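# Ease the can-topped crate down the rollers to the stop

## Task

Move the crate along the roller lane until it sits at rest touching the stop. It must never strike the stop or any arm at speed. The cans on its lid must stay where they are, and no gripper may hold them, whether one hand or two together. At the end, release everything and withdraw the arms. The crate must stay in place with no robot holding it.

## Robot and tools

Robot team: six identical i2rt Big YAM arms named arm1 to arm6. Each has six joints, a two-finger gripper and a wrist camera. There is also a fixed room camera, cam_high. The bases are fixed. Positions are in metres and headings in degrees counter-clockwise from +x: arm1 (-1.28, +0.67, +0.90) heading -82; arm2 (-0.27, +0.68, +0.81) heading -101; arm3 (+1.26, +0.64, +1.00) heading -85; arm4 (+1.32, -0.61, +0.83) heading +101; arm5 (+0.27, -0.68, +1.00) heading +86; arm6 (-1.12, -0.62, +0.80) heading +95. Arms 1 to 3 sit on the +y side facing roughly -y, and arms 4 to 6 sit on the -y side facing roughly +y. The hand reaches about 1.0 m from the joint-1 axis.

Frame: a single scene frame with its origin on the floor and +z up. The 'hand' is the point midway between the fingertips. The hand's z axis runs along the fingers, and the fingers open along its y axis.

execute_actions(actions, cameras): actions is a list holding exactly one action, or an empty list, which only returns state and images. The action is an object keyed by arm name. Under each arm is "joints", an object with any of joint1_rad to joint6_rad (radians) and gripper_m (metres of fingertip gap). Every value is an absolute target, not an offset. Ranges, with the tolerance for done: joint1_rad -2.879 to 2.879 ±0.045, turns about the base, positive is counter-clockwise from above, and 0 points along the base heading. joint2_rad 0 to 3.141 ±0.14, the shoulder: 0 is upper arm back and about level, and increasing values raise it and then bring it forward. joint3_rad 0 to 3.019 ±0.09, the elbow: 0 is folded, and larger values open it. joint4_rad -1.692 to 1.57 ±0.055, hand pitch, positive tips the fingers up. joint5_rad -1.57 to 1.57 ±0.03, sideways hand swing, positive toward the arm's right. joint6_rad -2.094 to 2.094 ±0.035, hand roll, positive clockwise seen from behind. gripper_m 0 to 0.093 ±0.003, with about 50 to 62 N per pad, less on some grippers. All listed motions begin together but may end at different times. Joints move at different speeds, so the hand can sweep wide between postures. No action runs longer than 15 s. An omitted joint or arm may keep pushing toward its earlier target. An unknown key or an out-of-range value rejects the whole call and nothing moves. cameras may list any of arm1_cam_wrist to arm6_cam_wrist, cam_high or "all". Omitted, null or ["all"] gives every camera, and [] gives none. The pictures line gives the order of the images.

wait(seconds): 0 to 10 s. It commands nothing, the simulation runs on, and it returns state and images like an empty action.

zoom_image(camera, region): region is [x0, y0, x1, y1] in pixels of that camera's latest full image, with the origin at top-left and at most 504 by 504. Wrist cameras are fisheye at 504x504. cam_high is 672x504.

finished_scene(scene): ends scene 1 or 2 for good and reports success. The next scene's task appears in its result. Replying with no tool call ends all remaining scenes. After resuming from a summary, first send an empty execute_actions to learn the scene and task.

Reading results: joint_status reports per joint how the last accepted action ended. off_target means the joint stopped short and may still be pushing. After contact_stop or time_out, the joint holds where it stopped. A time_out joint may keep a target, capped near its position at 0.375, 0.375, 0.113, 0.225, 0.075, 0.3 rad for joints 1 to 6, and continue pushing; on_its_own lists this. To relieve a push, command the joint its reported position. 'joint command not followed' (often with a cause line) means a self/inter-arm clearance check blocked that arm's joint targets. The gripper target still runs, and blocked joints show not_followed and may be retried on later actions until they receive passing targets. In on_its_own, 'held at' is the held target, not the actual position. A target very close to the current position may not move the joint. A joint carrying a load sags. If one result reports a stop, later motion, wait and finished_scene calls in the same reply are skipped.

Heat: holding loads heats motors, even while you think. MOTOR HOT appears from 85 °C. At 100 °C an OVER-TEMPERATURE FAULT drops that arm until it cools. Its unreached keys read limit_stop_at_motor_heat, so resend those targets. Some heat carries into the next scene.



Camera calibration lines give K, distortion and T_world_to_cam per camera, in OpenCV conventions. They can be off by small amounts. Wrist camera poses follow reported joint angles, so joint errors enlarge their error.

Avoid: any hard press between two robots, which fails and ends the run; hard hits; prolonged hard pushing; a Big YAM does not halt on contact. Do not let the crate reach the stop or an arm fast. Do not touch the cans or let them shift. Do not knock anything out of the work area or to the floor. Loose items may occasionally get a brief push from outside. The clearance check can act late and ignores fingers, gripper housings and wrist cameras. Finish with grippers open and arms withdrawn so the crate rests on its own.

Each tool is called after ">>>" as name([rows], argument=value, ...), one row to a line, values as JSON.

## Session

>>> execute_actions(actions=[])

Scene clock: 0.00 s.
arm1.joint_positions: joint1_rad=+0.253 joint2_rad=+0.502 joint3_rad=+1.478 joint4_rad=-1.149 joint5_rad=-0.199 joint6_rad=+0.129 gripper_m=+0.095
arm1.joint_status: not commanded
arm1.hand: x=-1.1784 y=+0.5133 z=+1.5431 quat_wxyz=(-0.589, -0.414, -0.647, +0.254) (m; scene frame)
arm2.joint_positions: joint1_rad=-0.656 joint2_rad=+0.490 joint3_rad=+1.327 joint4_rad=-1.227 joint5_rad=-0.124 joint6_rad=-0.489 gripper_m=+0.094
arm2.joint_status: not commanded
arm2.hand: x=-0.4062 y=+0.5315 z=+1.3709 quat_wxyz=(-0.115, -0.665, -0.497, +0.546) (m; scene frame)
arm3.joint_positions: joint1_rad=+0.208 joint2_rad=+0.488 joint3_rad=+1.391 joint4_rad=-1.458 joint5_rad=-0.146 joint6_rad=+0.327 gripper_m=+0.095
arm3.joint_status: not commanded
arm3.hand: x=+1.3238 y=+0.4926 z=+1.5386 quat_wxyz=(-0.464, -0.605, -0.626, +0.161) (m; scene frame)
arm4.joint_positions: joint1_rad=-0.174 joint2_rad=+0.553 joint3_rad=+1.450 joint4_rad=-1.182 joint5_rad=+0.119 joint6_rad=+0.368 gripper_m=+0.095
arm4.joint_status: not commanded
arm4.hand: x=+1.3397 y=-0.4020 z=+1.4483 quat_wxyz=(-0.374, +0.428, -0.675, -0.470) (m; scene frame)
arm5.joint_positions: joint1_rad=+0.386 joint2_rad=+0.546 joint3_rad=+1.317 joint4_rad=-1.347 joint5_rad=+0.035 joint6_rad=+0.034 gripper_m=+0.094
arm5.joint_status: not commanded
arm5.hand: x=+0.2080 y=-0.4781 z=+1.5174 quat_wxyz=(-0.292, +0.696, -0.533, -0.381) (m; scene frame)
arm6.joint_positions: joint1_rad=-0.469 joint2_rad=+0.574 joint3_rad=+1.306 joint4_rad=-1.512 joint5_rad=-0.227 joint6_rad=+0.208 gripper_m=+0.094
arm6.joint_status: not commanded
arm6.hand: x=-1.0837 y=-0.4201 z=+1.2743 quat_wxyz=(-0.226, +0.469, -0.788, -0.328) (m; scene frame)
pictures: arm1_cam_wrist, arm2_cam_wrist, arm3_cam_wrist, arm4_cam_wrist, arm5_cam_wrist, arm6_cam_wrist, cam_high
Images, in order (width x height): arm1_cam_wrist 504x504, arm2_cam_wrist 504x504, arm3_cam_wrist 504x504, arm4_cam_wrist 504x504, arm5_cam_wrist 504x504, arm6_cam_wrist 504x504, cam_high 672x504.

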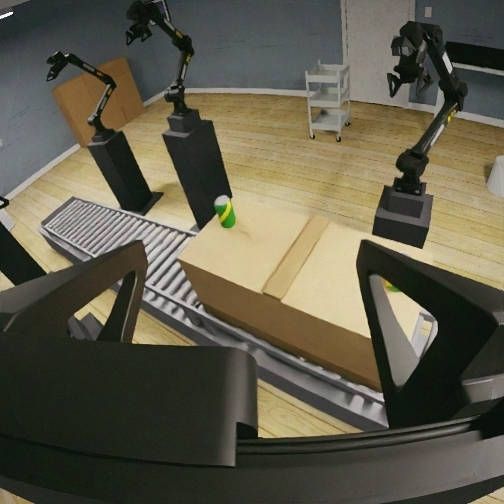

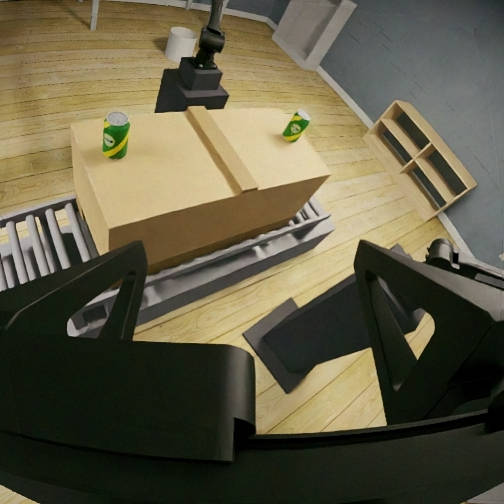

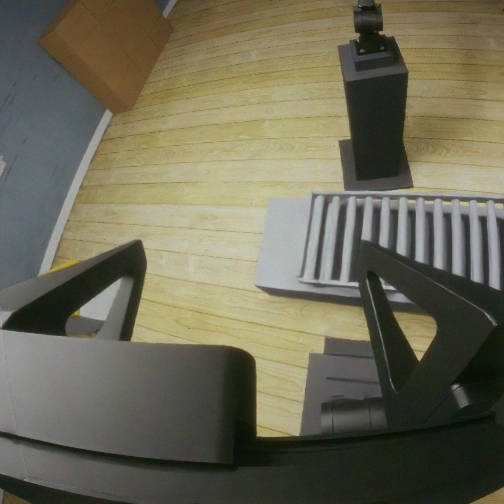

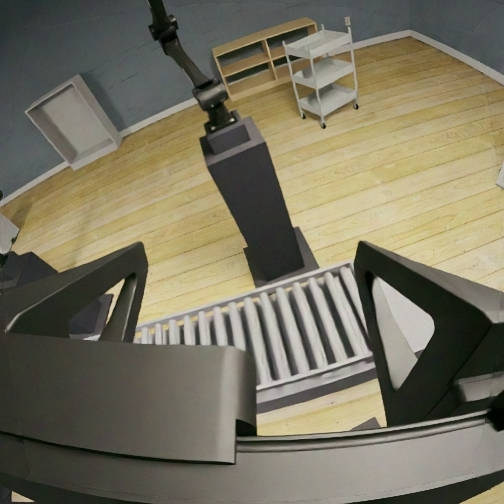

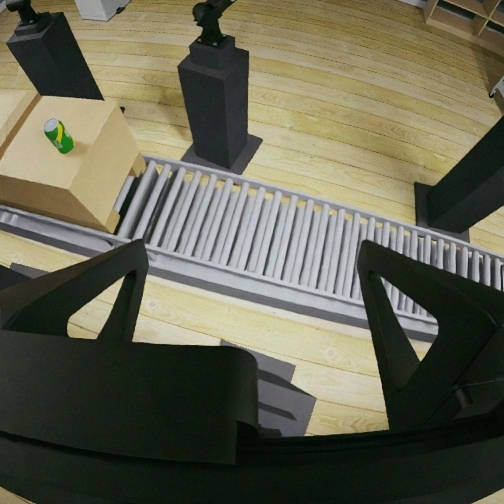

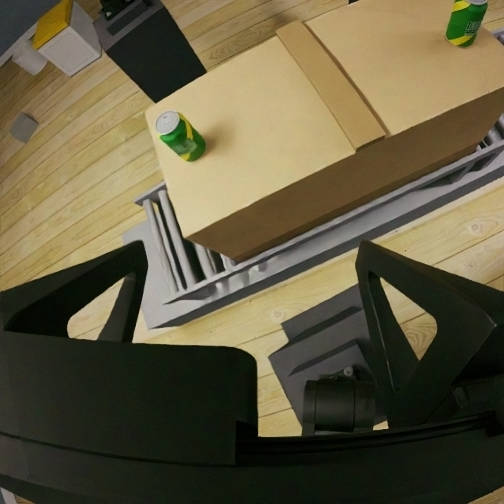

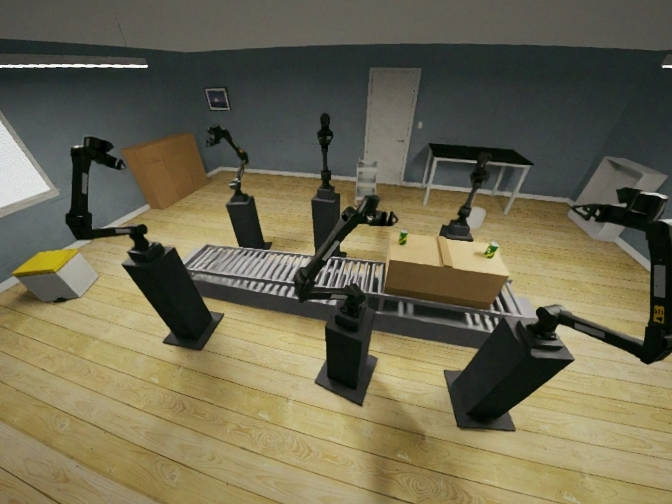

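>>> zoom_image(camera="cam_high", region=[170, 200, 550, 360])

>>> zoom_image(camera="arm5_cam_wrist", region=[0, 80, 260, 300])

>>> zoom_image(camera="arm3_cam_wrist", region=[240, 170, 504, 330])

Region (170, 200, 550, 360) of cam_high's 672x504 image, scaled by 1.326, with more detail than that image has; it fills the top 212 rows of this view, and the rest is white.

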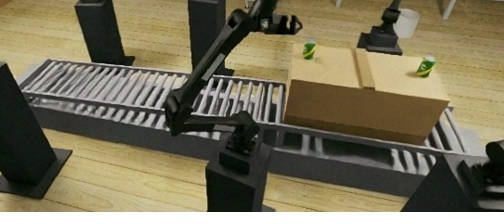

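Region (0, 80, 260, 300) of arm5_cam_wrist's 504x504 image, scaled by 1.938, with more detail than that image has; it fills the top 426 rows of this view, and the rest is white.

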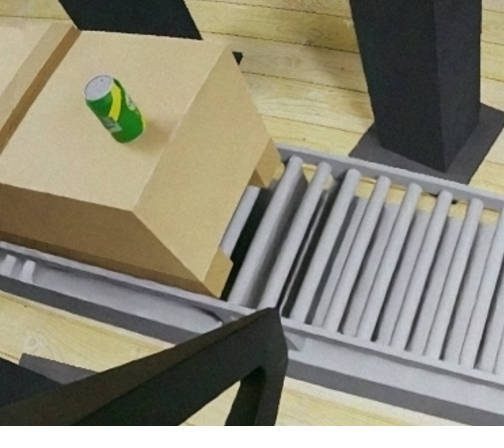

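Region (240, 170, 504, 330) of arm3_cam_wrist's 504x504 image, scaled by 1.909, with more detail than that image has; it fills the top 305 rows of this view, and the rest is white.

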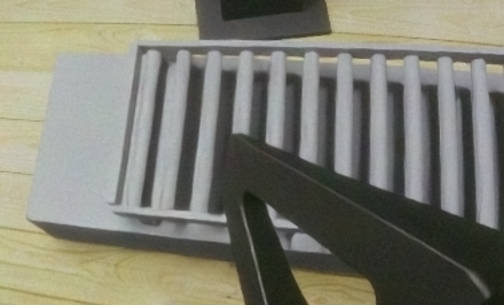

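>>> execute_actions([
  {"arm5":{"joints":{"joint1_rad":0.6,"joint2_rad":2.3,"joint3_rad":2.1,"joint4_rad":-1.1,"joint5_rad":0,"joint6_rad":0,"gripper_m":0}},"arm3":{"joints":{"joint1_rad":-0.8,"joint2_rad":2.6,"joint3_rad":2.4,"joint4_rad":-1.1,"joint5_rad":0,"joint6_rad":0,"gripper_m":0}},"arm1":{"joints":{"joint1_rad":-0.5,"joint2_rad":1.57,"joint3_rad":1.2,"joint4_rad":-0.6,"joint5_rad":0,"joint6_rad":0,"gripper_m":0}}},
], cameras=["cam_high"])

Scene clock: 4.33 s.
arm1.joint_positions: joint1_rad=-0.508 joint2_rad=+1.570 joint3_rad=+1.201 joint4_rad=-0.621 joint5_rad=-0.002 joint6_rad=+0.012 gripper_m=+0.001
arm1.joint_status: all done
arm1.hand: x=-1.4884 y=+0.1246 z=+1.0612 quat_wxyz=(-0.160, -0.793, -0.539, +0.235) (m; scene frame)
arm2.joint_positions: joint1_rad=-0.656 joint2_rad=+0.490 joint3_rad=+1.327 joint4_rad=-1.227 joint5_rad=-0.124 joint6_rad=-0.489 gripper_m=+0.094
arm2.joint_status: not commanded
arm2.hand: x=-0.4062 y=+0.5315 z=+1.3709 quat_wxyz=(-0.115, -0.665, -0.497, +0.546) (m; scene frame)
arm3.joint_positions: joint1_rad=-0.809 joint2_rad=+2.617 joint3_rad=+2.365 joint4_rad=-1.099 joint5_rad=+0.000 joint6_rad=+0.012 gripper_m=+0.001
arm3.joint_status: all done
arm3.hand: x=+0.7254 y=+0.0421 z=+0.9147 quat_wxyz=(-0.047, -0.910, -0.401, +0.092) (m; scene frame)
arm4.joint_positions: joint1_rad=-0.174 joint2_rad=+0.553 joint3_rad=+1.450 joint4_rad=-1.182 joint5_rad=+0.119 joint6_rad=+0.368 gripper_m=+0.095
arm4.joint_status: not commanded
arm4.hand: x=+1.3397 y=-0.4020 z=+1.4483 quat_wxyz=(-0.374, +0.428, -0.675, -0.470) (m; scene frame)
arm5.joint_positions: joint1_rad=+0.594 joint2_rad=+2.312 joint3_rad=+2.076 joint4_rad=-1.097 joint5_rad=+0.002 joint6_rad=+0.010 gripper_m=+0.000
arm5.joint_status: all done
arm5.hand: x=-0.1043 y=-0.0219 z=+1.0369 quat_wxyz=(-0.066, +0.857, -0.502, -0.101) (m; scene frame)
arm6.joint_positions: joint1_rad=-0.469 joint2_rad=+0.574 joint3_rad=+1.306 joint4_rad=-1.512 joint5_rad=-0.227 joint6_rad=+0.208 gripper_m=+0.094
arm6.joint_status: not commanded
arm6.hand: x=-1.0837 y=-0.4201 z=+1.2743 quat_wxyz=(-0.226, +0.469, -0.788, -0.328) (m; scene frame)
pictures: cam_high
Images, in order (width x height): cam_high 672x504.

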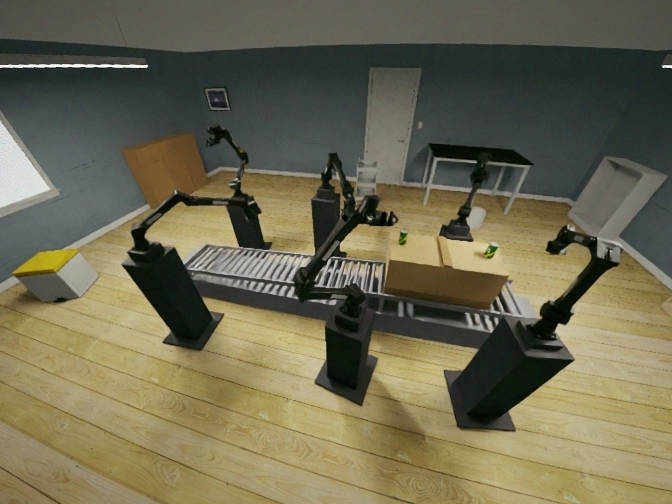

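>>> execute_actions([
  {"arm5":{"joints":{"joint1_rad":0.8,"joint2_rad":2.85,"joint3_rad":2.4,"joint4_rad":-0.7}},"arm3":{"joints":{"joint1_rad":-0.85,"joint2_rad":2.85,"joint3_rad":2.3,"joint4_rad":-0.7}},"arm1":{"joints":{"joint1_rad":-0.3,"joint2_rad":2.2,"joint3_rad":1.3,"joint4_rad":-0.1}}},
], cameras=["cam_high","arm5_cam_wrist","arm1_cam_wrist","arm2_cam_wrist"])

Scene clock: 6.63 s.
arm1.joint_positions: joint1_rad=-0.289 joint2_rad=+2.205 joint3_rad=+1.282 joint4_rad=-0.119 joint5_rad=-0.001 joint6_rad=+0.010 gripper_m=+0.001
arm1.joint_status: all done
arm1.hand: x=-1.3786 y=+0.0202 z=+0.7723 quat_wxyz=(-0.167, -0.735, -0.627, +0.197) (m; scene frame)
arm2.joint_positions: joint1_rad=-0.656 joint2_rad=+0.490 joint3_rad=+1.327 joint4_rad=-1.227 joint5_rad=-0.124 joint6_rad=-0.489 gripper_m=+0.094
arm2.joint_status: not commanded
arm2.hand: x=-0.4062 y=+0.5315 z=+1.3709 quat_wxyz=(-0.115, -0.665, -0.497, +0.546) (m; scene frame)
arm3.joint_positions: joint1_rad=-0.851 joint2_rad=+2.859 joint3_rad=+2.274 joint4_rad=-0.710 joint5_rad=+0.000 joint6_rad=+0.011 gripper_m=+0.001
arm3.joint_status: all done
arm3.hand: x=+0.7159 y=+0.0779 z=+0.7121 quat_wxyz=(-0.056, -0.915, -0.380, +0.119) (m; scene frame)
arm4.joint_positions: joint1_rad=-0.174 joint2_rad=+0.553 joint3_rad=+1.450 joint4_rad=-1.182 joint5_rad=+0.119 joint6_rad=+0.368 gripper_m=+0.095
arm4.joint_status: not commanded
arm4.hand: x=+1.3397 y=-0.4020 z=+1.4483 quat_wxyz=(-0.374, +0.428, -0.675, -0.470) (m; scene frame)
arm5.joint_positions: joint1_rad=+0.791 joint2_rad=+2.868 joint3_rad=+2.372 joint4_rad=-0.710 joint5_rad=-0.001 joint6_rad=+0.008 gripper_m=+0.000
arm5.joint_status: all done
arm5.hand: x=-0.2707 y=-0.0525 z=+0.7552 quat_wxyz=(-0.079, +0.894, -0.410, -0.163) (m; scene frame)
arm6.joint_positions: joint1_rad=-0.469 joint2_rad=+0.574 joint3_rad=+1.306 joint4_rad=-1.512 joint5_rad=-0.227 joint6_rad=+0.208 gripper_m=+0.094
arm6.joint_status: not commanded
arm6.hand: x=-1.0837 y=-0.4201 z=+1.2743 quat_wxyz=(-0.226, +0.469, -0.788, -0.328) (m; scene frame)
pictures: arm1_cam_wrist, arm2_cam_wrist, arm5_cam_wrist, cam_high
camera_calibration (this result's frames):
arm1_cam_wrist: T_world_to_cam=[[-0.990553, 0.137111, 0.00210658, -1.36992], [0.136587, 0.98517, 0.10385, 0.0937493], [0.0121636, 0.103157, -0.994591, 0.907072], [0, 0, 0, 1]] pos_world=[-1.38082, 0.00190198, 0.895315]
arm5_cam_wrist: T_world_to_cam=[[0.755778, 0.654593, 0.0175499, 0.221545], [0.628374, -0.732525, 0.261825, -0.0575825], [0.184245, -0.186853, -0.964956, 0.892332], [0, 0, 0, 1]] pos_world=[-0.295662, -0.020467, 0.872249]
Images, in order (width x height): arm1_cam_wrist 504x504, arm2_cam_wrist 504x504, arm5_cam_wrist 504x504, cam_high 672x504.

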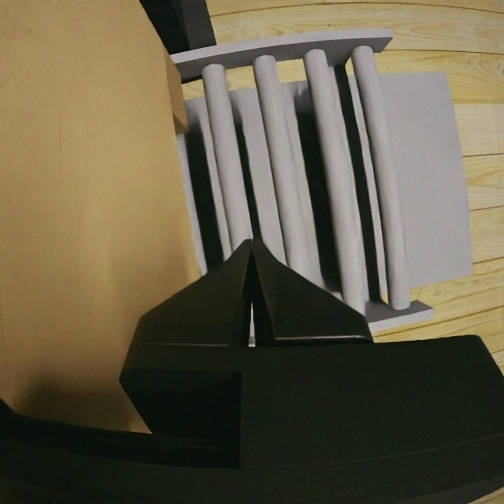

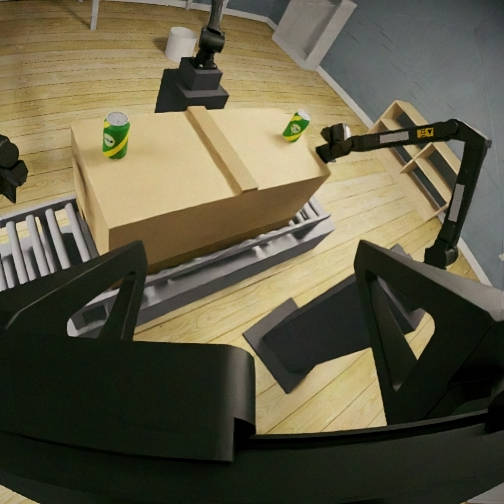

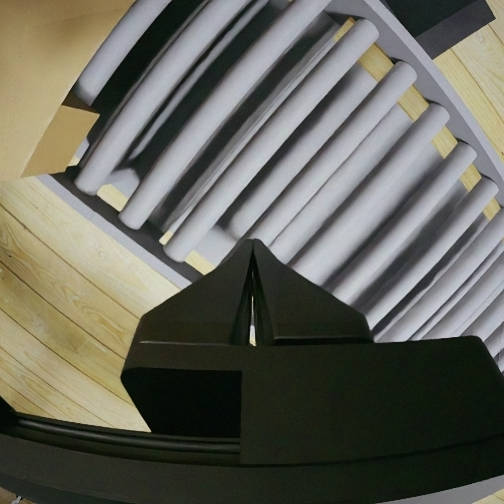

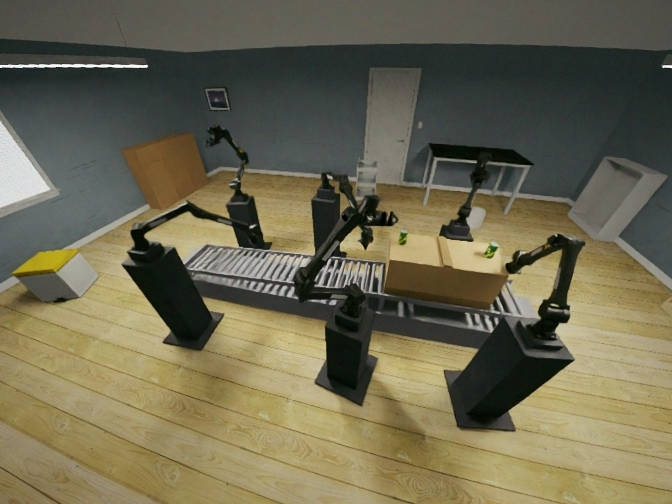

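>>> execute_actions([
  {"arm5":{"joints":{"joint1_rad":0.94,"joint2_rad":3.05,"joint3_rad":2.62,"joint4_rad":-0.45,"joint6_rad":1.6}},"arm3":{"joints":{"joint6_rad":-1.6}},"arm1":{"joints":{"joint1_rad":-0.25,"joint2_rad":2.1,"joint3_rad":1.15}}},
], cameras=["cam_high","arm5_cam_wrist","arm6_cam_wrist","arm2_cam_wrist"])

Scene clock: 9.27 s.
arm1.joint_positions: joint1_rad=-0.277 joint2_rad=+2.096 joint3_rad=+1.165 joint4_rad=-0.116 joint5_rad=+0.009 joint6_rad=+0.007 gripper_m=+0.001
arm1.joint_status: all done
arm1.hand: x=-1.3679 y=+0.0528 z=+0.7987 quat_wxyz=(-0.163, -0.731, -0.633, +0.197) (m; scene frame)
arm2.joint_positions: joint1_rad=-0.656 joint2_rad=+0.490 joint3_rad=+1.327 joint4_rad=-1.227 joint5_rad=-0.124 joint6_rad=-0.489 gripper_m=+0.094
arm2.joint_status: not commanded
arm2.hand: x=-0.4062 y=+0.5315 z=+1.3709 quat_wxyz=(-0.115, -0.665, -0.497, +0.546) (m; scene frame)
arm3.joint_positions: joint1_rad=-0.851 joint2_rad=+2.859 joint3_rad=+2.274 joint4_rad=-0.710 joint5_rad=+0.000 joint6_rad=-1.588 gripper_m=+0.001
arm3.joint_status: all done
arm3.hand: x=+0.7159 y=+0.0779 z=+0.7121 quat_wxyz=(+0.046, -0.365, -0.922, +0.123) (m; scene frame)
arm4.joint_positions: joint1_rad=-0.174 joint2_rad=+0.553 joint3_rad=+1.450 joint4_rad=-1.182 joint5_rad=+0.119 joint6_rad=+0.368 gripper_m=+0.095
arm4.joint_status: not commanded
arm4.hand: x=+1.3397 y=-0.4020 z=+1.4483 quat_wxyz=(-0.374, +0.428, -0.675, -0.470) (m; scene frame)
arm5.joint_positions: joint1_rad=+0.933 joint2_rad=+3.019 joint3_rad=+2.574 joint4_rad=-0.463 joint5_rad=-0.001 joint6_rad=+1.590 gripper_m=+0.000
arm5.joint_status: all done
arm5.hand: x=-0.4095 y=-0.0873 z=+0.7496 quat_wxyz=(+0.133, +0.388, -0.862, -0.297) (m; scene frame)
arm6.joint_positions: joint1_rad=-0.469 joint2_rad=+0.574 joint3_rad=+1.306 joint4_rad=-1.512 joint5_rad=-0.227 joint6_rad=+0.208 gripper_m=+0.094
arm6.joint_status: not commanded
arm6.hand: x=-1.0837 y=-0.4201 z=+1.2743 quat_wxyz=(-0.226, +0.469, -0.788, -0.328) (m; scene frame)
pictures: arm2_cam_wrist, arm5_cam_wrist, arm6_cam_wrist, cam_high
camera_calibration (this result's frames):
arm5_cam_wrist: T_world_to_cam=[[0.597323, -0.521372, -0.609407, 0.651828], [-0.264565, -0.84542, 0.463972, -0.521415], [-0.757107, -0.115913, -0.642926, 0.285351], [0, 0, 0, 1]] pos_world=[-0.311259, -0.067894, 0.82261]
Images, in order (width x height): arm2_cam_wrist 504x504, arm5_cam_wrist 504x504, arm6_cam_wrist 504x504, cam_high 672x504.

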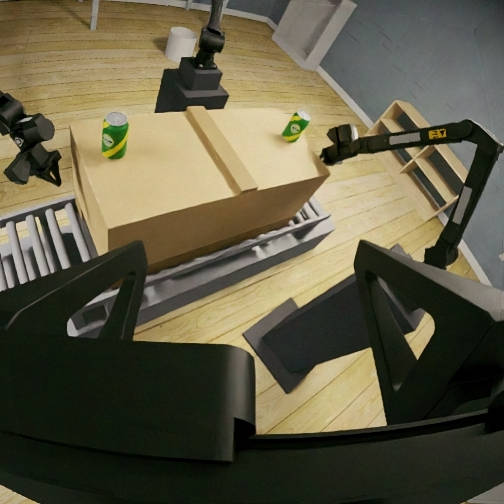

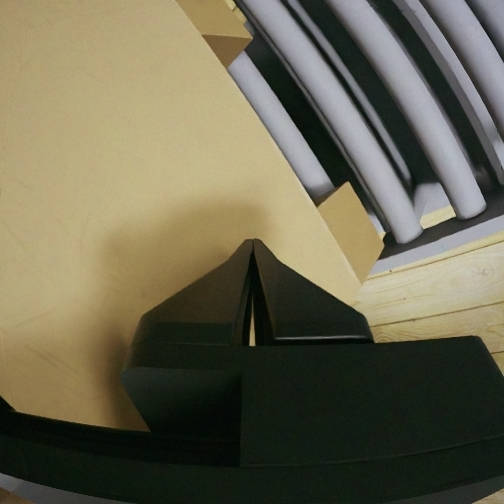

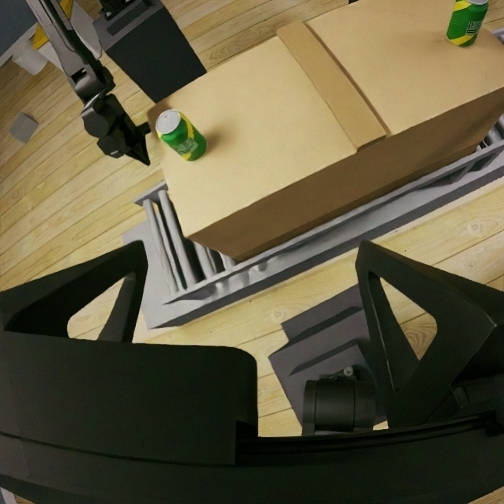

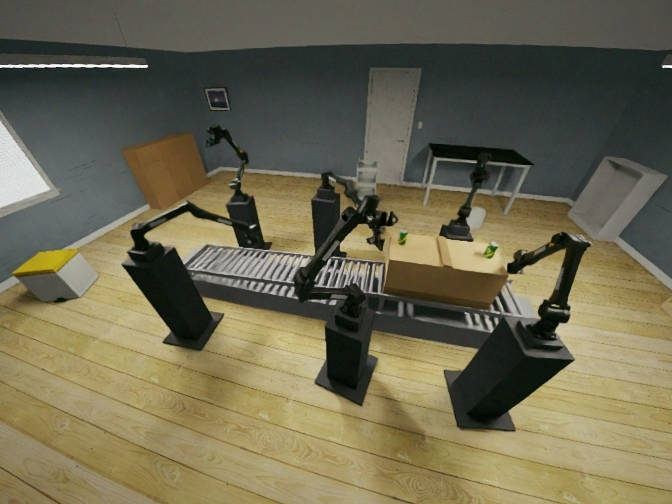

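Arm1 is touching. Push gently.

>>> execute_actions([
  {"arm1":{"joints":{"joint1_rad":-0.19}},"arm5":{"joints":{"joint1_rad":0.97}}},
], cameras=["arm5_cam_wrist","arm2_cam_wrist"])

Scene clock: 10.80 s.
arm1.joint_positions: joint1_rad=-0.228 joint2_rad=+2.096 joint3_rad=+1.165 joint4_rad=-0.116 joint5_rad=+0.011 joint6_rad=+0.000 gripper_m=+0.001
arm1.joint_status: all done
arm1.hand: x=-1.3376 y=+0.0492 z=+0.7985 quat_wxyz=(-0.167, -0.713, -0.653, +0.194) (m; scene frame)
arm2.joint_positions: joint1_rad=-0.656 joint2_rad=+0.490 joint3_rad=+1.327 joint4_rad=-1.227 joint5_rad=-0.124 joint6_rad=-0.489 gripper_m=+0.094
arm2.joint_status: not commanded
arm2.hand: x=-0.4062 y=+0.5315 z=+1.3709 quat_wxyz=(-0.115, -0.665, -0.497, +0.546) (m; scene frame)
arm3.joint_positions: joint1_rad=-0.851 joint2_rad=+2.859 joint3_rad=+2.274 joint4_rad=-0.710 joint5_rad=+0.000 joint6_rad=-1.588 gripper_m=+0.001
arm3.joint_status: not commanded
arm3.hand: x=+0.7159 y=+0.0779 z=+0.7121 quat_wxyz=(+0.046, -0.365, -0.922, +0.123) (m; scene frame)
arm4.joint_positions: joint1_rad=-0.174 joint2_rad=+0.553 joint3_rad=+1.450 joint4_rad=-1.182 joint5_rad=+0.119 joint6_rad=+0.368 gripper_m=+0.095
arm4.joint_status: not commanded
arm4.hand: x=+1.3397 y=-0.4020 z=+1.4483 quat_wxyz=(-0.374, +0.428, -0.675, -0.470) (m; scene frame)
arm5.joint_positions: joint1_rad=+0.961 joint2_rad=+3.021 joint3_rad=+2.574 joint4_rad=-0.463 joint5_rad=+0.000 joint6_rad=+1.590 gripper_m=+0.000
arm5.joint_status: all done
arm5.hand: x=-0.4247 y=-0.1065 z=+0.7477 quat_wxyz=(+0.137, +0.399, -0.858, -0.294) (m; scene frame)
arm6.joint_positions: joint1_rad=-0.469 joint2_rad=+0.574 joint3_rad=+1.306 joint4_rad=-1.512 joint5_rad=-0.227 joint6_rad=+0.208 gripper_m=+0.094
arm6.joint_status: not commanded
arm6.hand: x=-1.0837 y=-0.4201 z=+1.2743 quat_wxyz=(-0.226, +0.469, -0.788, -0.328) (m; scene frame)
pictures: arm2_cam_wrist, arm5_cam_wrist
camera_calibration (this result's frames):
arm5_cam_wrist: T_world_to_cam=[[0.612194, -0.505952, -0.607644, 0.656313], [-0.243115, -0.851697, 0.464227, -0.532571], [-0.752406, -0.13647, -0.644408, 0.271235], [0, 0, 0, 1]] pos_world=[-0.327188, -0.0845105, 0.820825]
Images, in order (width x height): arm2_cam_wrist 504x504, arm5_cam_wrist 504x504.

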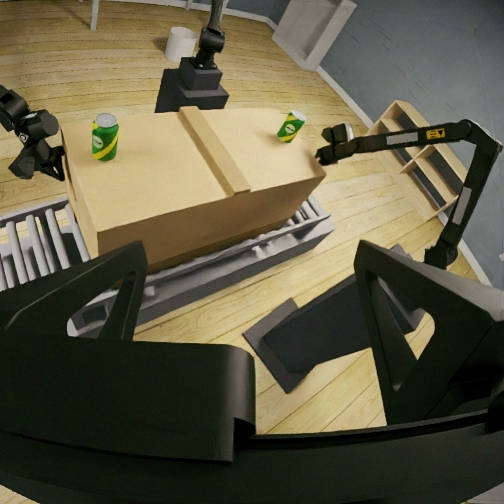

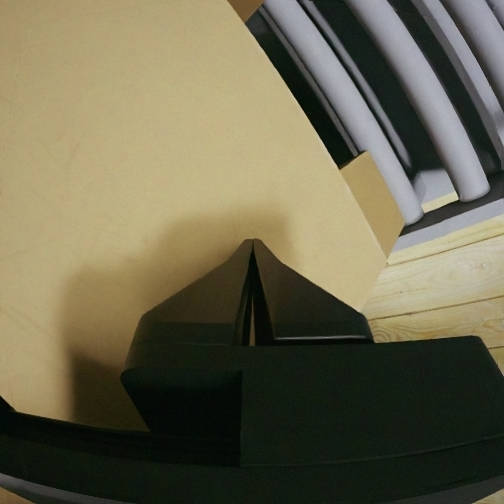

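>>> execute_actions([
  {"arm1":{"joints":{"joint1_rad":-0.12}},"arm5":{"joints":{"joint1_rad":0.91}}},
], cameras=["arm5_cam_wrist"])

>>> execute_actions([
  {"arm1":{"joints":{"joint1_rad":-0.05}},"arm5":{"joints":{"joint1_rad":0.85}}},
], cameras=["arm5_cam_wrist","arm2_cam_wrist"])

Scene clock: 12.43 s.
arm1.joint_positions: joint1_rad=-0.150 joint2_rad=+2.096 joint3_rad=+1.165 joint4_rad=-0.113 joint5_rad=+0.010 joint6_rad=-0.006 gripper_m=+0.001
arm1.joint_status: all done
arm1.hand: x=-1.2895 y=+0.0462 z=+0.7985 quat_wxyz=(-0.175, -0.685, -0.681, +0.189) (m; scene frame)
arm2.joint_positions: joint1_rad=-0.656 joint2_rad=+0.490 joint3_rad=+1.327 joint4_rad=-1.227 joint5_rad=-0.124 joint6_rad=-0.489 gripper_m=+0.094
arm2.joint_status: not commanded
arm2.hand: x=-0.4062 y=+0.5315 z=+1.3709 quat_wxyz=(-0.115, -0.665, -0.497, +0.546) (m; scene frame)
arm3.joint_positions: joint1_rad=-0.851 joint2_rad=+2.859 joint3_rad=+2.274 joint4_rad=-0.710 joint5_rad=+0.000 joint6_rad=-1.588 gripper_m=+0.001
arm3.joint_status: not commanded
arm3.hand: x=+0.7159 y=+0.0779 z=+0.7121 quat_wxyz=(+0.046, -0.365, -0.922, +0.123) (m; scene frame)
arm4.joint_positions: joint1_rad=-0.174 joint2_rad=+0.553 joint3_rad=+1.450 joint4_rad=-1.182 joint5_rad=+0.119 joint6_rad=+0.368 gripper_m=+0.095
arm4.joint_status: not commanded
arm4.hand: x=+1.3397 y=-0.4020 z=+1.4483 quat_wxyz=(-0.374, +0.428, -0.675, -0.470) (m; scene frame)
arm5.joint_positions: joint1_rad=+0.889 joint2_rad=+3.024 joint3_rad=+2.574 joint4_rad=-0.464 joint5_rad=+0.004 joint6_rad=+1.591 gripper_m=+0.000
arm5.joint_status: all done
arm5.hand: x=-0.3804 y=-0.0582 z=+0.7456 quat_wxyz=(+0.124, +0.367, -0.872, -0.298) (m; scene frame)
arm6.joint_positions: joint1_rad=-0.469 joint2_rad=+0.574 joint3_rad=+1.306 joint4_rad=-1.512 joint5_rad=-0.227 joint6_rad=+0.208 gripper_m=+0.094
arm6.joint_status: not commanded
arm6.hand: x=-1.0837 y=-0.4201 z=+1.2743 quat_wxyz=(-0.226, +0.469, -0.788, -0.328) (m; scene frame)
pictures: arm5_cam_wrist
camera_calibration (this result's frames):
arm5_cam_wrist: T_world_to_cam=[[0.575049, -0.550679, -0.605038, 0.633702], [-0.307963, -0.830854, 0.463509, -0.5026], [-0.757943, -0.0802111, -0.64737, 0.313223], [0, 0, 0, 1]] pos_world=[-0.281786, -0.0434967, 0.819144]
Images, in order (width x height): arm5_cam_wrist 504x504.

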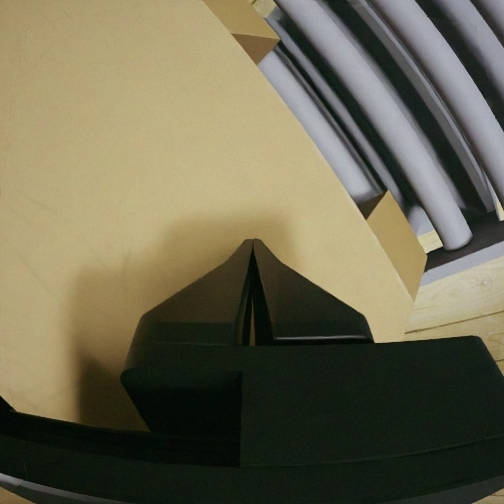

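Scene clock: 13.80 s.
arm1.joint_positions: joint1_rad=-0.086 joint2_rad=+2.096 joint3_rad=+1.165 joint4_rad=-0.111 joint5_rad=+0.012 joint6_rad=-0.007 gripper_m=+0.001
arm1.joint_status: all done
arm1.hand: x=-1.2496 y=+0.0464 z=+0.7985 quat_wxyz=(-0.181, -0.663, -0.703, +0.184) (m; scene frame)
arm2.joint_positions: joint1_rad=-0.656 joint2_rad=+0.490 joint3_rad=+1.327 joint4_rad=-1.227 joint5_rad=-0.124 joint6_rad=-0.489 gripper_m=+0.094
arm2.joint_status: not commanded
arm2.hand: x=-0.4062 y=+0.5315 z=+1.3709 quat_wxyz=(-0.115, -0.665, -0.497, +0.546) (m; scene frame)
arm3.joint_positions: joint1_rad=-0.851 joint2_rad=+2.859 joint3_rad=+2.274 joint4_rad=-0.710 joint5_rad=+0.000 joint6_rad=-1.588 gripper_m=+0.001
arm3.joint_status: not commanded
arm3.hand: x=+0.7159 y=+0.0779 z=+0.7121 quat_wxyz=(+0.046, -0.365, -0.922, +0.123) (m; scene frame)
arm4.joint_positions: joint1_rad=-0.174 joint2_rad=+0.553 joint3_rad=+1.450 joint4_rad=-1.182 joint5_rad=+0.119 joint6_rad=+0.368 gripper_m=+0.095
arm4.joint_status: not commanded
arm4.hand: x=+1.3397 y=-0.4020 z=+1.4483 quat_wxyz=(-0.374, +0.428, -0.675, -0.470) (m; scene frame)
arm5.joint_positions: joint1_rad=+0.832 joint2_rad=+3.025 joint3_rad=+2.575 joint4_rad=-0.463 joint5_rad=+0.003 joint6_rad=+1.592 gripper_m=+0.000
arm5.joint_status: all done
arm5.hand: x=-0.3441 y=-0.0218 z=+0.7458 quat_wxyz=(+0.116, +0.342, -0.882, -0.302) (m; scene frame)
arm6.joint_positions: joint1_rad=-0.469 joint2_rad=+0.574 joint3_rad=+1.306 joint4_rad=-1.512 joint5_rad=-0.227 joint6_rad=+0.208 gripper_m=+0.094
arm6.joint_status: not commanded
arm6.hand: x=-1.0837 y=-0.4201 z=+1.2743 quat_wxyz=(-0.226, +0.469, -0.788, -0.328) (m; scene frame)
pictures: arm2_cam_wrist, arm5_cam_wrist
camera_calibration (this result's frames):
arm5_cam_wrist: T_world_to_cam=[[0.541455, -0.582541, -0.606195, 0.621549], [-0.354537, -0.811998, 0.46364, -0.476954], [-0.762319, -0.0361219, -0.646193, 0.342378], [0, 0, 0, 1]] pos_world=[-0.244638, -0.0128408, 0.819157]
Images, in order (width x height): arm2_cam_wrist 504x504, arm5_cam_wrist 504x504.

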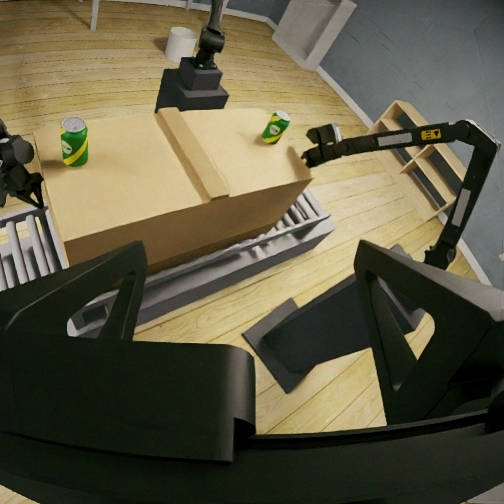

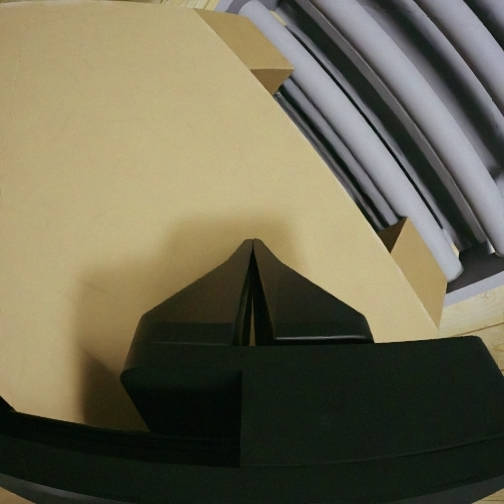

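Test whether it rolls by itself.

>>> execute_actions([
  {"arm5":{"joints":{"joint1_rad":0.79}}},
], cameras=["arm5_cam_wrist","arm6_cam_wrist"])

Scene clock: 14.97 s.
arm1.joint_positions: joint1_rad=-0.086 joint2_rad=+2.096 joint3_rad=+1.165 joint4_rad=-0.111 joint5_rad=+0.012 joint6_rad=-0.007 gripper_m=+0.001
arm1.joint_status: not commanded
arm1.hand: x=-1.2496 y=+0.0464 z=+0.7985 quat_wxyz=(-0.181, -0.663, -0.703, +0.184) (m; scene frame)
arm2.joint_positions: joint1_rad=-0.656 joint2_rad=+0.490 joint3_rad=+1.327 joint4_rad=-1.227 joint5_rad=-0.124 joint6_rad=-0.489 gripper_m=+0.094
arm2.joint_status: not commanded
arm2.hand: x=-0.4062 y=+0.5315 z=+1.3709 quat_wxyz=(-0.115, -0.665, -0.497, +0.546) (m; scene frame)
arm3.joint_positions: joint1_rad=-0.851 joint2_rad=+2.859 joint3_rad=+2.274 joint4_rad=-0.710 joint5_rad=+0.000 joint6_rad=-1.588 gripper_m=+0.001
arm3.joint_status: not commanded
arm3.hand: x=+0.7159 y=+0.0779 z=+0.7121 quat_wxyz=(+0.046, -0.365, -0.922, +0.123) (m; scene frame)
arm4.joint_positions: joint1_rad=-0.174 joint2_rad=+0.553 joint3_rad=+1.450 joint4_rad=-1.182 joint5_rad=+0.119 joint6_rad=+0.368 gripper_m=+0.095
arm4.joint_status: not commanded
arm4.hand: x=+1.3397 y=-0.4020 z=+1.4483 quat_wxyz=(-0.374, +0.428, -0.675, -0.470) (m; scene frame)
arm5.joint_positions: joint1_rad=+0.788 joint2_rad=+3.025 joint3_rad=+2.576 joint4_rad=-0.462 joint5_rad=+0.002 joint6_rad=+1.592 gripper_m=+0.000
arm5.joint_status: all done
arm5.hand: x=-0.3152 y=+0.0048 z=+0.7467 quat_wxyz=(+0.110, +0.323, -0.889, -0.305) (m; scene frame)
arm6.joint_positions: joint1_rad=-0.469 joint2_rad=+0.574 joint3_rad=+1.306 joint4_rad=-1.512 joint5_rad=-0.227 joint6_rad=+0.208 gripper_m=+0.094
arm6.joint_status: not commanded
arm6.hand: x=-1.0837 y=-0.4201 z=+1.2743 quat_wxyz=(-0.226, +0.469, -0.788, -0.328) (m; scene frame)
pictures: arm5_cam_wrist, arm6_cam_wrist
camera_calibration (this result's frames):
arm5_cam_wrist: T_world_to_cam=[[0.514584, -0.60479, -0.607809, 0.614863], [-0.38799, -0.79638, 0.463943, -0.456424], [-0.764635, -0.00291419, -0.644457, 0.363752], [0, 0, 0, 1]] pos_world=[-0.215349, 0.0094361, 0.819897]
Images, in order (width x height): arm5_cam_wrist 504x504, arm6_cam_wrist 504x504.

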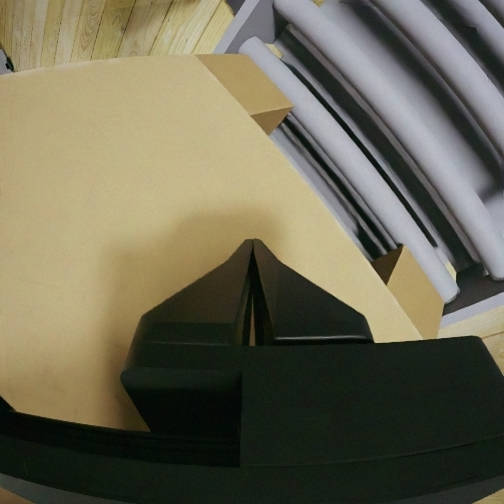

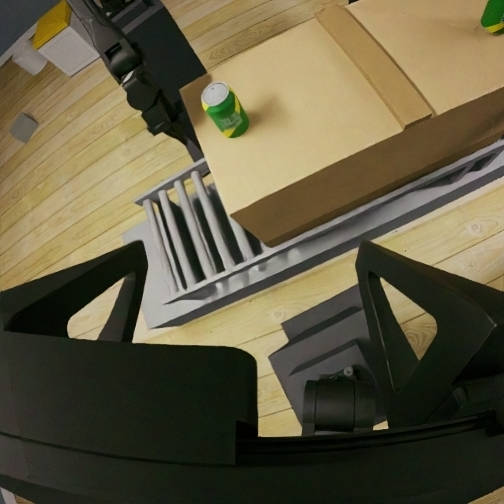

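>>> execute_actions([
  {"arm1":{"joints":{"joint1_rad":0.03}}},
], cameras=[])

>>> execute_actions([
  {"arm1":{"joints":{"joint1_rad":0.12}},"arm5":{"joints":{"joint1_rad":0.76,"joint2_rad":2.95,"joint3_rad":2.5,"joint4_rad":-0.58}}},
], cameras=[])

>>> execute_actions([
  {"arm1":{"joints":{"joint1_rad":0.21}},"arm5":{"joints":{"joint1_rad":0.72,"joint2_rad":2.85,"joint3_rad":2.4,"joint4_rad":-0.7}}},
], cameras=["arm5_cam_wrist","arm6_cam_wrist"])

Scene clock: 16.77 s.
arm1.joint_positions: joint1_rad=-0.002 joint2_rad=+2.096 joint3_rad=+1.165 joint4_rad=-0.109 joint5_rad=+0.010 joint6_rad=-0.007 gripper_m=+0.001
arm1.joint_status: all done
arm1.hand: x=-1.1975 y=+0.0509 z=+0.7984 quat_wxyz=(-0.189, -0.632, -0.731, +0.176) (m; scene frame)
arm2.joint_positions: joint1_rad=-0.656 joint2_rad=+0.490 joint3_rad=+1.327 joint4_rad=-1.227 joint5_rad=-0.124 joint6_rad=-0.489 gripper_m=+0.094
arm2.joint_status: not commanded
arm2.hand: x=-0.4062 y=+0.5315 z=+1.3709 quat_wxyz=(-0.115, -0.665, -0.497, +0.546) (m; scene frame)
arm3.joint_positions: joint1_rad=-0.851 joint2_rad=+2.859 joint3_rad=+2.274 joint4_rad=-0.710 joint5_rad=+0.000 joint6_rad=-1.588 gripper_m=+0.001
arm3.joint_status: not commanded
arm3.hand: x=+0.7159 y=+0.0779 z=+0.7121 quat_wxyz=(+0.046, -0.365, -0.922, +0.123) (m; scene frame)
arm4.joint_positions: joint1_rad=-0.174 joint2_rad=+0.553 joint3_rad=+1.450 joint4_rad=-1.182 joint5_rad=+0.119 joint6_rad=+0.368 gripper_m=+0.095
arm4.joint_status: not commanded
arm4.hand: x=+1.3397 y=-0.4020 z=+1.4483 quat_wxyz=(-0.374, +0.428, -0.675, -0.470) (m; scene frame)
arm5.joint_positions: joint1_rad=+0.763 joint2_rad=+3.026 joint3_rad=+2.576 joint4_rad=-0.463 joint5_rad=+0.005 joint6_rad=+1.593 gripper_m=+0.000
arm5.joint_status: not commanded
arm5.hand: x=-0.2975 y=+0.0187 z=+0.7455 quat_wxyz=(+0.105, +0.311, -0.894, -0.306) (m; scene frame)
arm6.joint_positions: joint1_rad=-0.469 joint2_rad=+0.574 joint3_rad=+1.306 joint4_rad=-1.512 joint5_rad=-0.227 joint6_rad=+0.208 gripper_m=+0.094
arm6.joint_status: not commanded
arm6.hand: x=-1.0837 y=-0.4201 z=+1.2743 quat_wxyz=(-0.226, +0.469, -0.788, -0.328) (m; scene frame)
pictures: none
No camera images: the call's "cameras" was empty. Leave "cameras" out to get every camera's image.

Scene clock: 18.57 s.
arm1.joint_positions: joint1_rad=+0.074 joint2_rad=+2.095 joint3_rad=+1.165 joint4_rad=-0.109 joint5_rad=+0.015 joint6_rad=-0.008 gripper_m=+0.001
arm1.joint_status: joint1_rad time_out (moved +0.076 of +0.122)
arm1.on_its_own: joint1_rad reads +0.074 and still pushes toward +0.120 since a time_out
arm1.hand: x=-1.1516 y=+0.0587 z=+0.7987 quat_wxyz=(-0.195, -0.604, -0.754, +0.170) (m; scene frame)
arm2.joint_positions: joint1_rad=-0.656 joint2_rad=+0.490 joint3_rad=+1.327 joint4_rad=-1.227 joint5_rad=-0.124 joint6_rad=-0.489 gripper_m=+0.094
arm2.joint_status: not commanded
arm2.hand: x=-0.4062 y=+0.5315 z=+1.3709 quat_wxyz=(-0.115, -0.665, -0.497, +0.546) (m; scene frame)
arm3.joint_positions: joint1_rad=-0.851 joint2_rad=+2.859 joint3_rad=+2.274 joint4_rad=-0.710 joint5_rad=+0.000 joint6_rad=-1.588 gripper_m=+0.001
arm3.joint_status: not commanded
arm3.hand: x=+0.7159 y=+0.0779 z=+0.7121 quat_wxyz=(+0.046, -0.365, -0.922, +0.123) (m; scene frame)
arm4.joint_positions: joint1_rad=-0.174 joint2_rad=+0.553 joint3_rad=+1.450 joint4_rad=-1.182 joint5_rad=+0.119 joint6_rad=+0.368 gripper_m=+0.095
arm4.joint_status: not commanded
arm4.hand: x=+1.3397 y=-0.4020 z=+1.4483 quat_wxyz=(-0.374, +0.428, -0.675, -0.470) (m; scene frame)
arm5.joint_positions: joint1_rad=+0.729 joint2_rad=+2.981 joint3_rad=+2.493 joint4_rad=-0.588 joint5_rad=+0.006 joint6_rad=+1.594 gripper_m=+0.000
arm5.joint_status: all done
arm5.hand: x=-0.2489 y=+0.0073 z=+0.7288 quat_wxyz=(+0.073, +0.301, -0.921, -0.235) (m; scene frame)
arm6.joint_positions: joint1_rad=-0.469 joint2_rad=+0.574 joint3_rad=+1.306 joint4_rad=-1.512 joint5_rad=-0.227 joint6_rad=+0.208 gripper_m=+0.094
arm6.joint_status: not commanded
arm6.hand: x=-1.0837 y=-0.4201 z=+1.2743 quat_wxyz=(-0.226, +0.469, -0.788, -0.328) (m; scene frame)
pictures: none
No camera images: the call's "cameras" was empty. Leave "cameras" out to get every camera's image.

not run: a stop came earlier in this reply.

>>> execute_actions([
  {"arm1":{"joints":{"joint1_rad":0.18}},"arm5":{"joints":{"joint1_rad":0.71,"joint2_rad":2.83,"joint3_rad":2.4,"joint4_rad":-0.7}}},
], cameras=[])

>>> execute_actions([
  {"arm1":{"joints":{"joint1_rad":0.26}},"arm5":{"joints":{"joint1_rad":0.63}}},
], cameras=[])

>>> execute_actions([
  {"arm1":{"joints":{"joint1_rad":0.35}},"arm5":{"joints":{"joint1_rad":0.56}}},
], cameras=["arm5_cam_wrist","arm6_cam_wrist","cam_high"])

Scene clock: 20.90 s.
arm1.joint_positions: joint1_rad=+0.135 joint2_rad=+2.095 joint3_rad=+1.165 joint4_rad=-0.109 joint5_rad=+0.015 joint6_rad=-0.008 gripper_m=+0.001
arm1.joint_status: joint1_rad time_out (moved +0.061 of +0.106)
arm1.on_its_own: joint1_rad reads +0.135 and still pushes toward +0.180 since a time_out
arm1.hand: x=-1.1148 y=+0.0677 z=+0.7985 quat_wxyz=(-0.200, -0.581, -0.772, +0.164) (m; scene frame)
arm2.joint_positions: joint1_rad=-0.656 joint2_rad=+0.490 joint3_rad=+1.327 joint4_rad=-1.227 joint5_rad=-0.124 joint6_rad=-0.489 gripper_m=+0.094
arm2.joint_status: not commanded
arm2.hand: x=-0.4062 y=+0.5315 z=+1.3709 quat_wxyz=(-0.115, -0.665, -0.497, +0.546) (m; scene frame)
arm3.joint_positions: joint1_rad=-0.851 joint2_rad=+2.859 joint3_rad=+2.274 joint4_rad=-0.710 joint5_rad=+0.000 joint6_rad=-1.588 gripper_m=+0.001
arm3.joint_status: not commanded
arm3.hand: x=+0.7159 y=+0.0779 z=+0.7121 quat_wxyz=(+0.046, -0.365, -0.922, +0.123) (m; scene frame)
arm4.joint_positions: joint1_rad=-0.174 joint2_rad=+0.553 joint3_rad=+1.450 joint4_rad=-1.182 joint5_rad=+0.119 joint6_rad=+0.368 gripper_m=+0.095
arm4.joint_status: not commanded
arm4.hand: x=+1.3397 y=-0.4020 z=+1.4483 quat_wxyz=(-0.374, +0.428, -0.675, -0.470) (m; scene frame)
arm5.joint_positions: joint1_rad=+0.685 joint2_rad=+2.848 joint3_rad=+2.396 joint4_rad=-0.706 joint5_rad=+0.006 joint6_rad=+1.595 gripper_m=+0.000
arm5.joint_status: all done
arm5.hand: x=-0.2107 y=+0.0173 z=+0.7836 quat_wxyz=(+0.056, +0.283, -0.937, -0.199) (m; scene frame)
arm6.joint_positions: joint1_rad=-0.469 joint2_rad=+0.574 joint3_rad=+1.306 joint4_rad=-1.512 joint5_rad=-0.227 joint6_rad=+0.208 gripper_m=+0.094
arm6.joint_status: not commanded
arm6.hand: x=-1.0837 y=-0.4201 z=+1.2743 quat_wxyz=(-0.226, +0.469, -0.788, -0.328) (m; scene frame)
pictures: none
No camera images: the call's "cameras" was empty. Leave "cameras" out to get every camera's image.

not run: a stop came earlier in this reply.

not run: a stop came earlier in this reply.

>>> execute_actions([
  {"arm1":{"joints":{"joint1_rad":0.25}},"arm5":{"joints":{"joint1_rad":0.63,"joint3_rad":2.33}}},
], cameras=[])

>>> execute_actions([
  {"arm1":{"joints":{"joint1_rad":0.34}},"arm5":{"joints":{"joint1_rad":0.56}}},
], cameras=["arm5_cam_wrist","arm6_cam_wrist","cam_high"])

Scene clock: 22.77 s.
arm1.joint_positions: joint1_rad=+0.242 joint2_rad=+2.095 joint3_rad=+1.165 joint4_rad=-0.109 joint5_rad=+0.004 joint6_rad=-0.008 gripper_m=+0.001
arm1.joint_status: all done
arm1.hand: x=-1.0499 y=+0.0896 z=+0.7983 quat_wxyz=(-0.212, -0.538, -0.802, +0.148) (m; scene frame)
arm2.joint_positions: joint1_rad=-0.656 joint2_rad=+0.490 joint3_rad=+1.327 joint4_rad=-1.227 joint5_rad=-0.124 joint6_rad=-0.489 gripper_m=+0.094
arm2.joint_status: not commanded
arm2.hand: x=-0.4062 y=+0.5315 z=+1.3709 quat_wxyz=(-0.115, -0.665, -0.497, +0.546) (m; scene frame)
arm3.joint_positions: joint1_rad=-0.851 joint2_rad=+2.859 joint3_rad=+2.274 joint4_rad=-0.710 joint5_rad=+0.000 joint6_rad=-1.588 gripper_m=+0.001
arm3.joint_status: not commanded
arm3.hand: x=+0.7159 y=+0.0779 z=+0.7121 quat_wxyz=(+0.046, -0.365, -0.922, +0.123) (m; scene frame)
arm4.joint_positions: joint1_rad=-0.174 joint2_rad=+0.553 joint3_rad=+1.450 joint4_rad=-1.182 joint5_rad=+0.119 joint6_rad=+0.368 gripper_m=+0.095
arm4.joint_status: not commanded
arm4.hand: x=+1.3397 y=-0.4020 z=+1.4483 quat_wxyz=(-0.374, +0.428, -0.675, -0.470) (m; scene frame)
arm5.joint_positions: joint1_rad=+0.611 joint2_rad=+2.843 joint3_rad=+2.327 joint4_rad=-0.707 joint5_rad=+0.006 joint6_rad=+1.596 gripper_m=+0.000
arm5.joint_status: all done
arm5.hand: x=-0.1448 y=+0.0283 z=+0.7586 quat_wxyz=(+0.040, +0.250, -0.952, -0.170) (m; scene frame)
arm6.joint_positions: joint1_rad=-0.469 joint2_rad=+0.574 joint3_rad=+1.306 joint4_rad=-1.512 joint5_rad=-0.227 joint6_rad=+0.208 gripper_m=+0.094
arm6.joint_status: not commanded
arm6.hand: x=-1.0837 y=-0.4201 z=+1.2743 quat_wxyz=(-0.226, +0.469, -0.788, -0.328) (m; scene frame)
pictures: none
No camera images: the call's "cameras" was empty. Leave "cameras" out to get every camera's image.

Scene clock: 24.20 s.
arm1.joint_positions: joint1_rad=+0.327 joint2_rad=+2.094 joint3_rad=+1.161 joint4_rad=-0.109 joint5_rad=+0.004 joint6_rad=-0.006 gripper_m=+0.001
arm1.joint_status: all done
arm1.hand: x=-1.0024 y=+0.1133 z=+0.7973 quat_wxyz=(-0.216, -0.505, -0.824, +0.138) (m; scene frame)
arm2.joint_positions: joint1_rad=-0.656 joint2_rad=+0.490 joint3_rad=+1.327 joint4_rad=-1.227 joint5_rad=-0.124 joint6_rad=-0.489 gripper_m=+0.094
arm2.joint_status: not commanded
arm2.hand: x=-0.4062 y=+0.5315 z=+1.3709 quat_wxyz=(-0.115, -0.665, -0.497, +0.546) (m; scene frame)
arm3.joint_positions: joint1_rad=-0.851 joint2_rad=+2.859 joint3_rad=+2.274 joint4_rad=-0.710 joint5_rad=+0.000 joint6_rad=-1.588 gripper_m=+0.001
arm3.joint_status: not commanded
arm3.hand: x=+0.7159 y=+0.0779 z=+0.7121 quat_wxyz=(+0.046, -0.365, -0.922, +0.123) (m; scene frame)
arm4.joint_positions: joint1_rad=-0.174 joint2_rad=+0.553 joint3_rad=+1.450 joint4_rad=-1.182 joint5_rad=+0.119 joint6_rad=+0.368 gripper_m=+0.095
arm4.joint_status: not commanded
arm4.hand: x=+1.3397 y=-0.4020 z=+1.4483 quat_wxyz=(-0.374, +0.428, -0.675, -0.470) (m; scene frame)
arm5.joint_positions: joint1_rad=+0.553 joint2_rad=+2.843 joint3_rad=+2.327 joint4_rad=-0.707 joint5_rad=+0.002 joint6_rad=+1.596 gripper_m=+0.000
arm5.joint_status: all done
arm5.hand: x=-0.1039 y=+0.0510 z=+0.7591 quat_wxyz=(+0.037, +0.223, -0.959, -0.171) (m; scene frame)
arm6.joint_positions: joint1_rad=-0.469 joint2_rad=+0.574 joint3_rad=+1.306 joint4_rad=-1.512 joint5_rad=-0.227 joint6_rad=+0.208 gripper_m=+0.094
arm6.joint_status: not commanded
arm6.hand: x=-1.0837 y=-0.4201 z=+1.2743 quat_wxyz=(-0.226, +0.469, -0.788, -0.328) (m; scene frame)
pictures: arm5_cam_wrist, arm6_cam_wrist, cam_high
camera_calibration (this result's frames):
arm5_cam_wrist: T_world_to_cam=[[0.421223, -0.841751, -0.337678, 0.338901], [-0.638029, -0.539631, 0.549288, -0.447222], [-0.644585, -0.0159245, -0.764367, 0.637652], [0, 0, 0, 1]] pos_world=[-0.0170726, 0.0540898, 0.847493]
Images, in order (width x height): arm5_cam_wrist 504x504, arm6_cam_wrist 504x504, cam_high 672x504.

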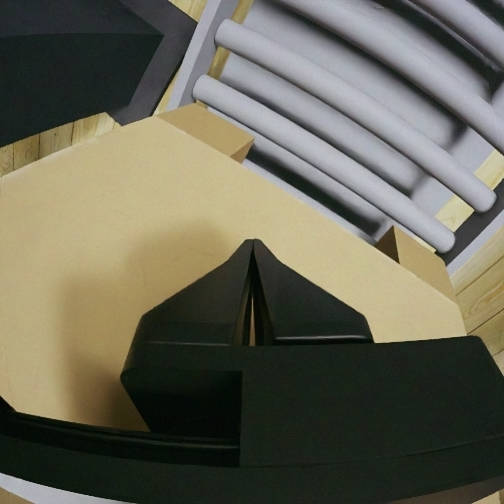

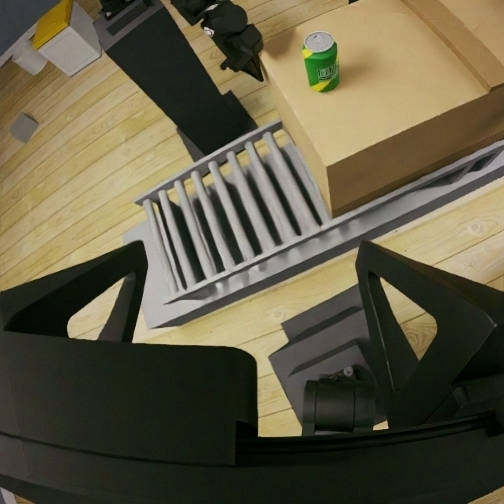

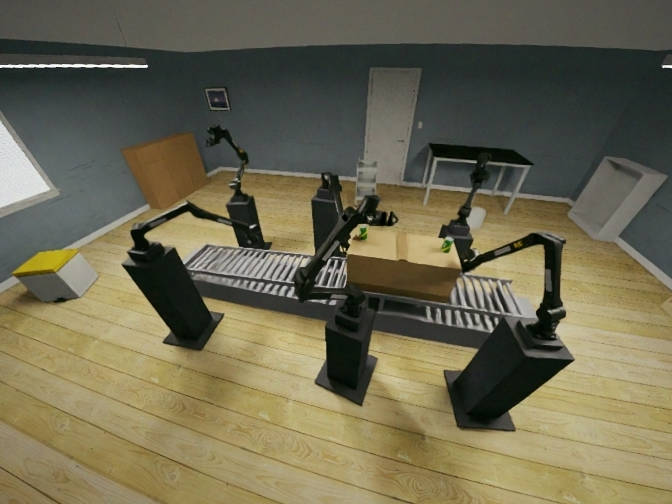

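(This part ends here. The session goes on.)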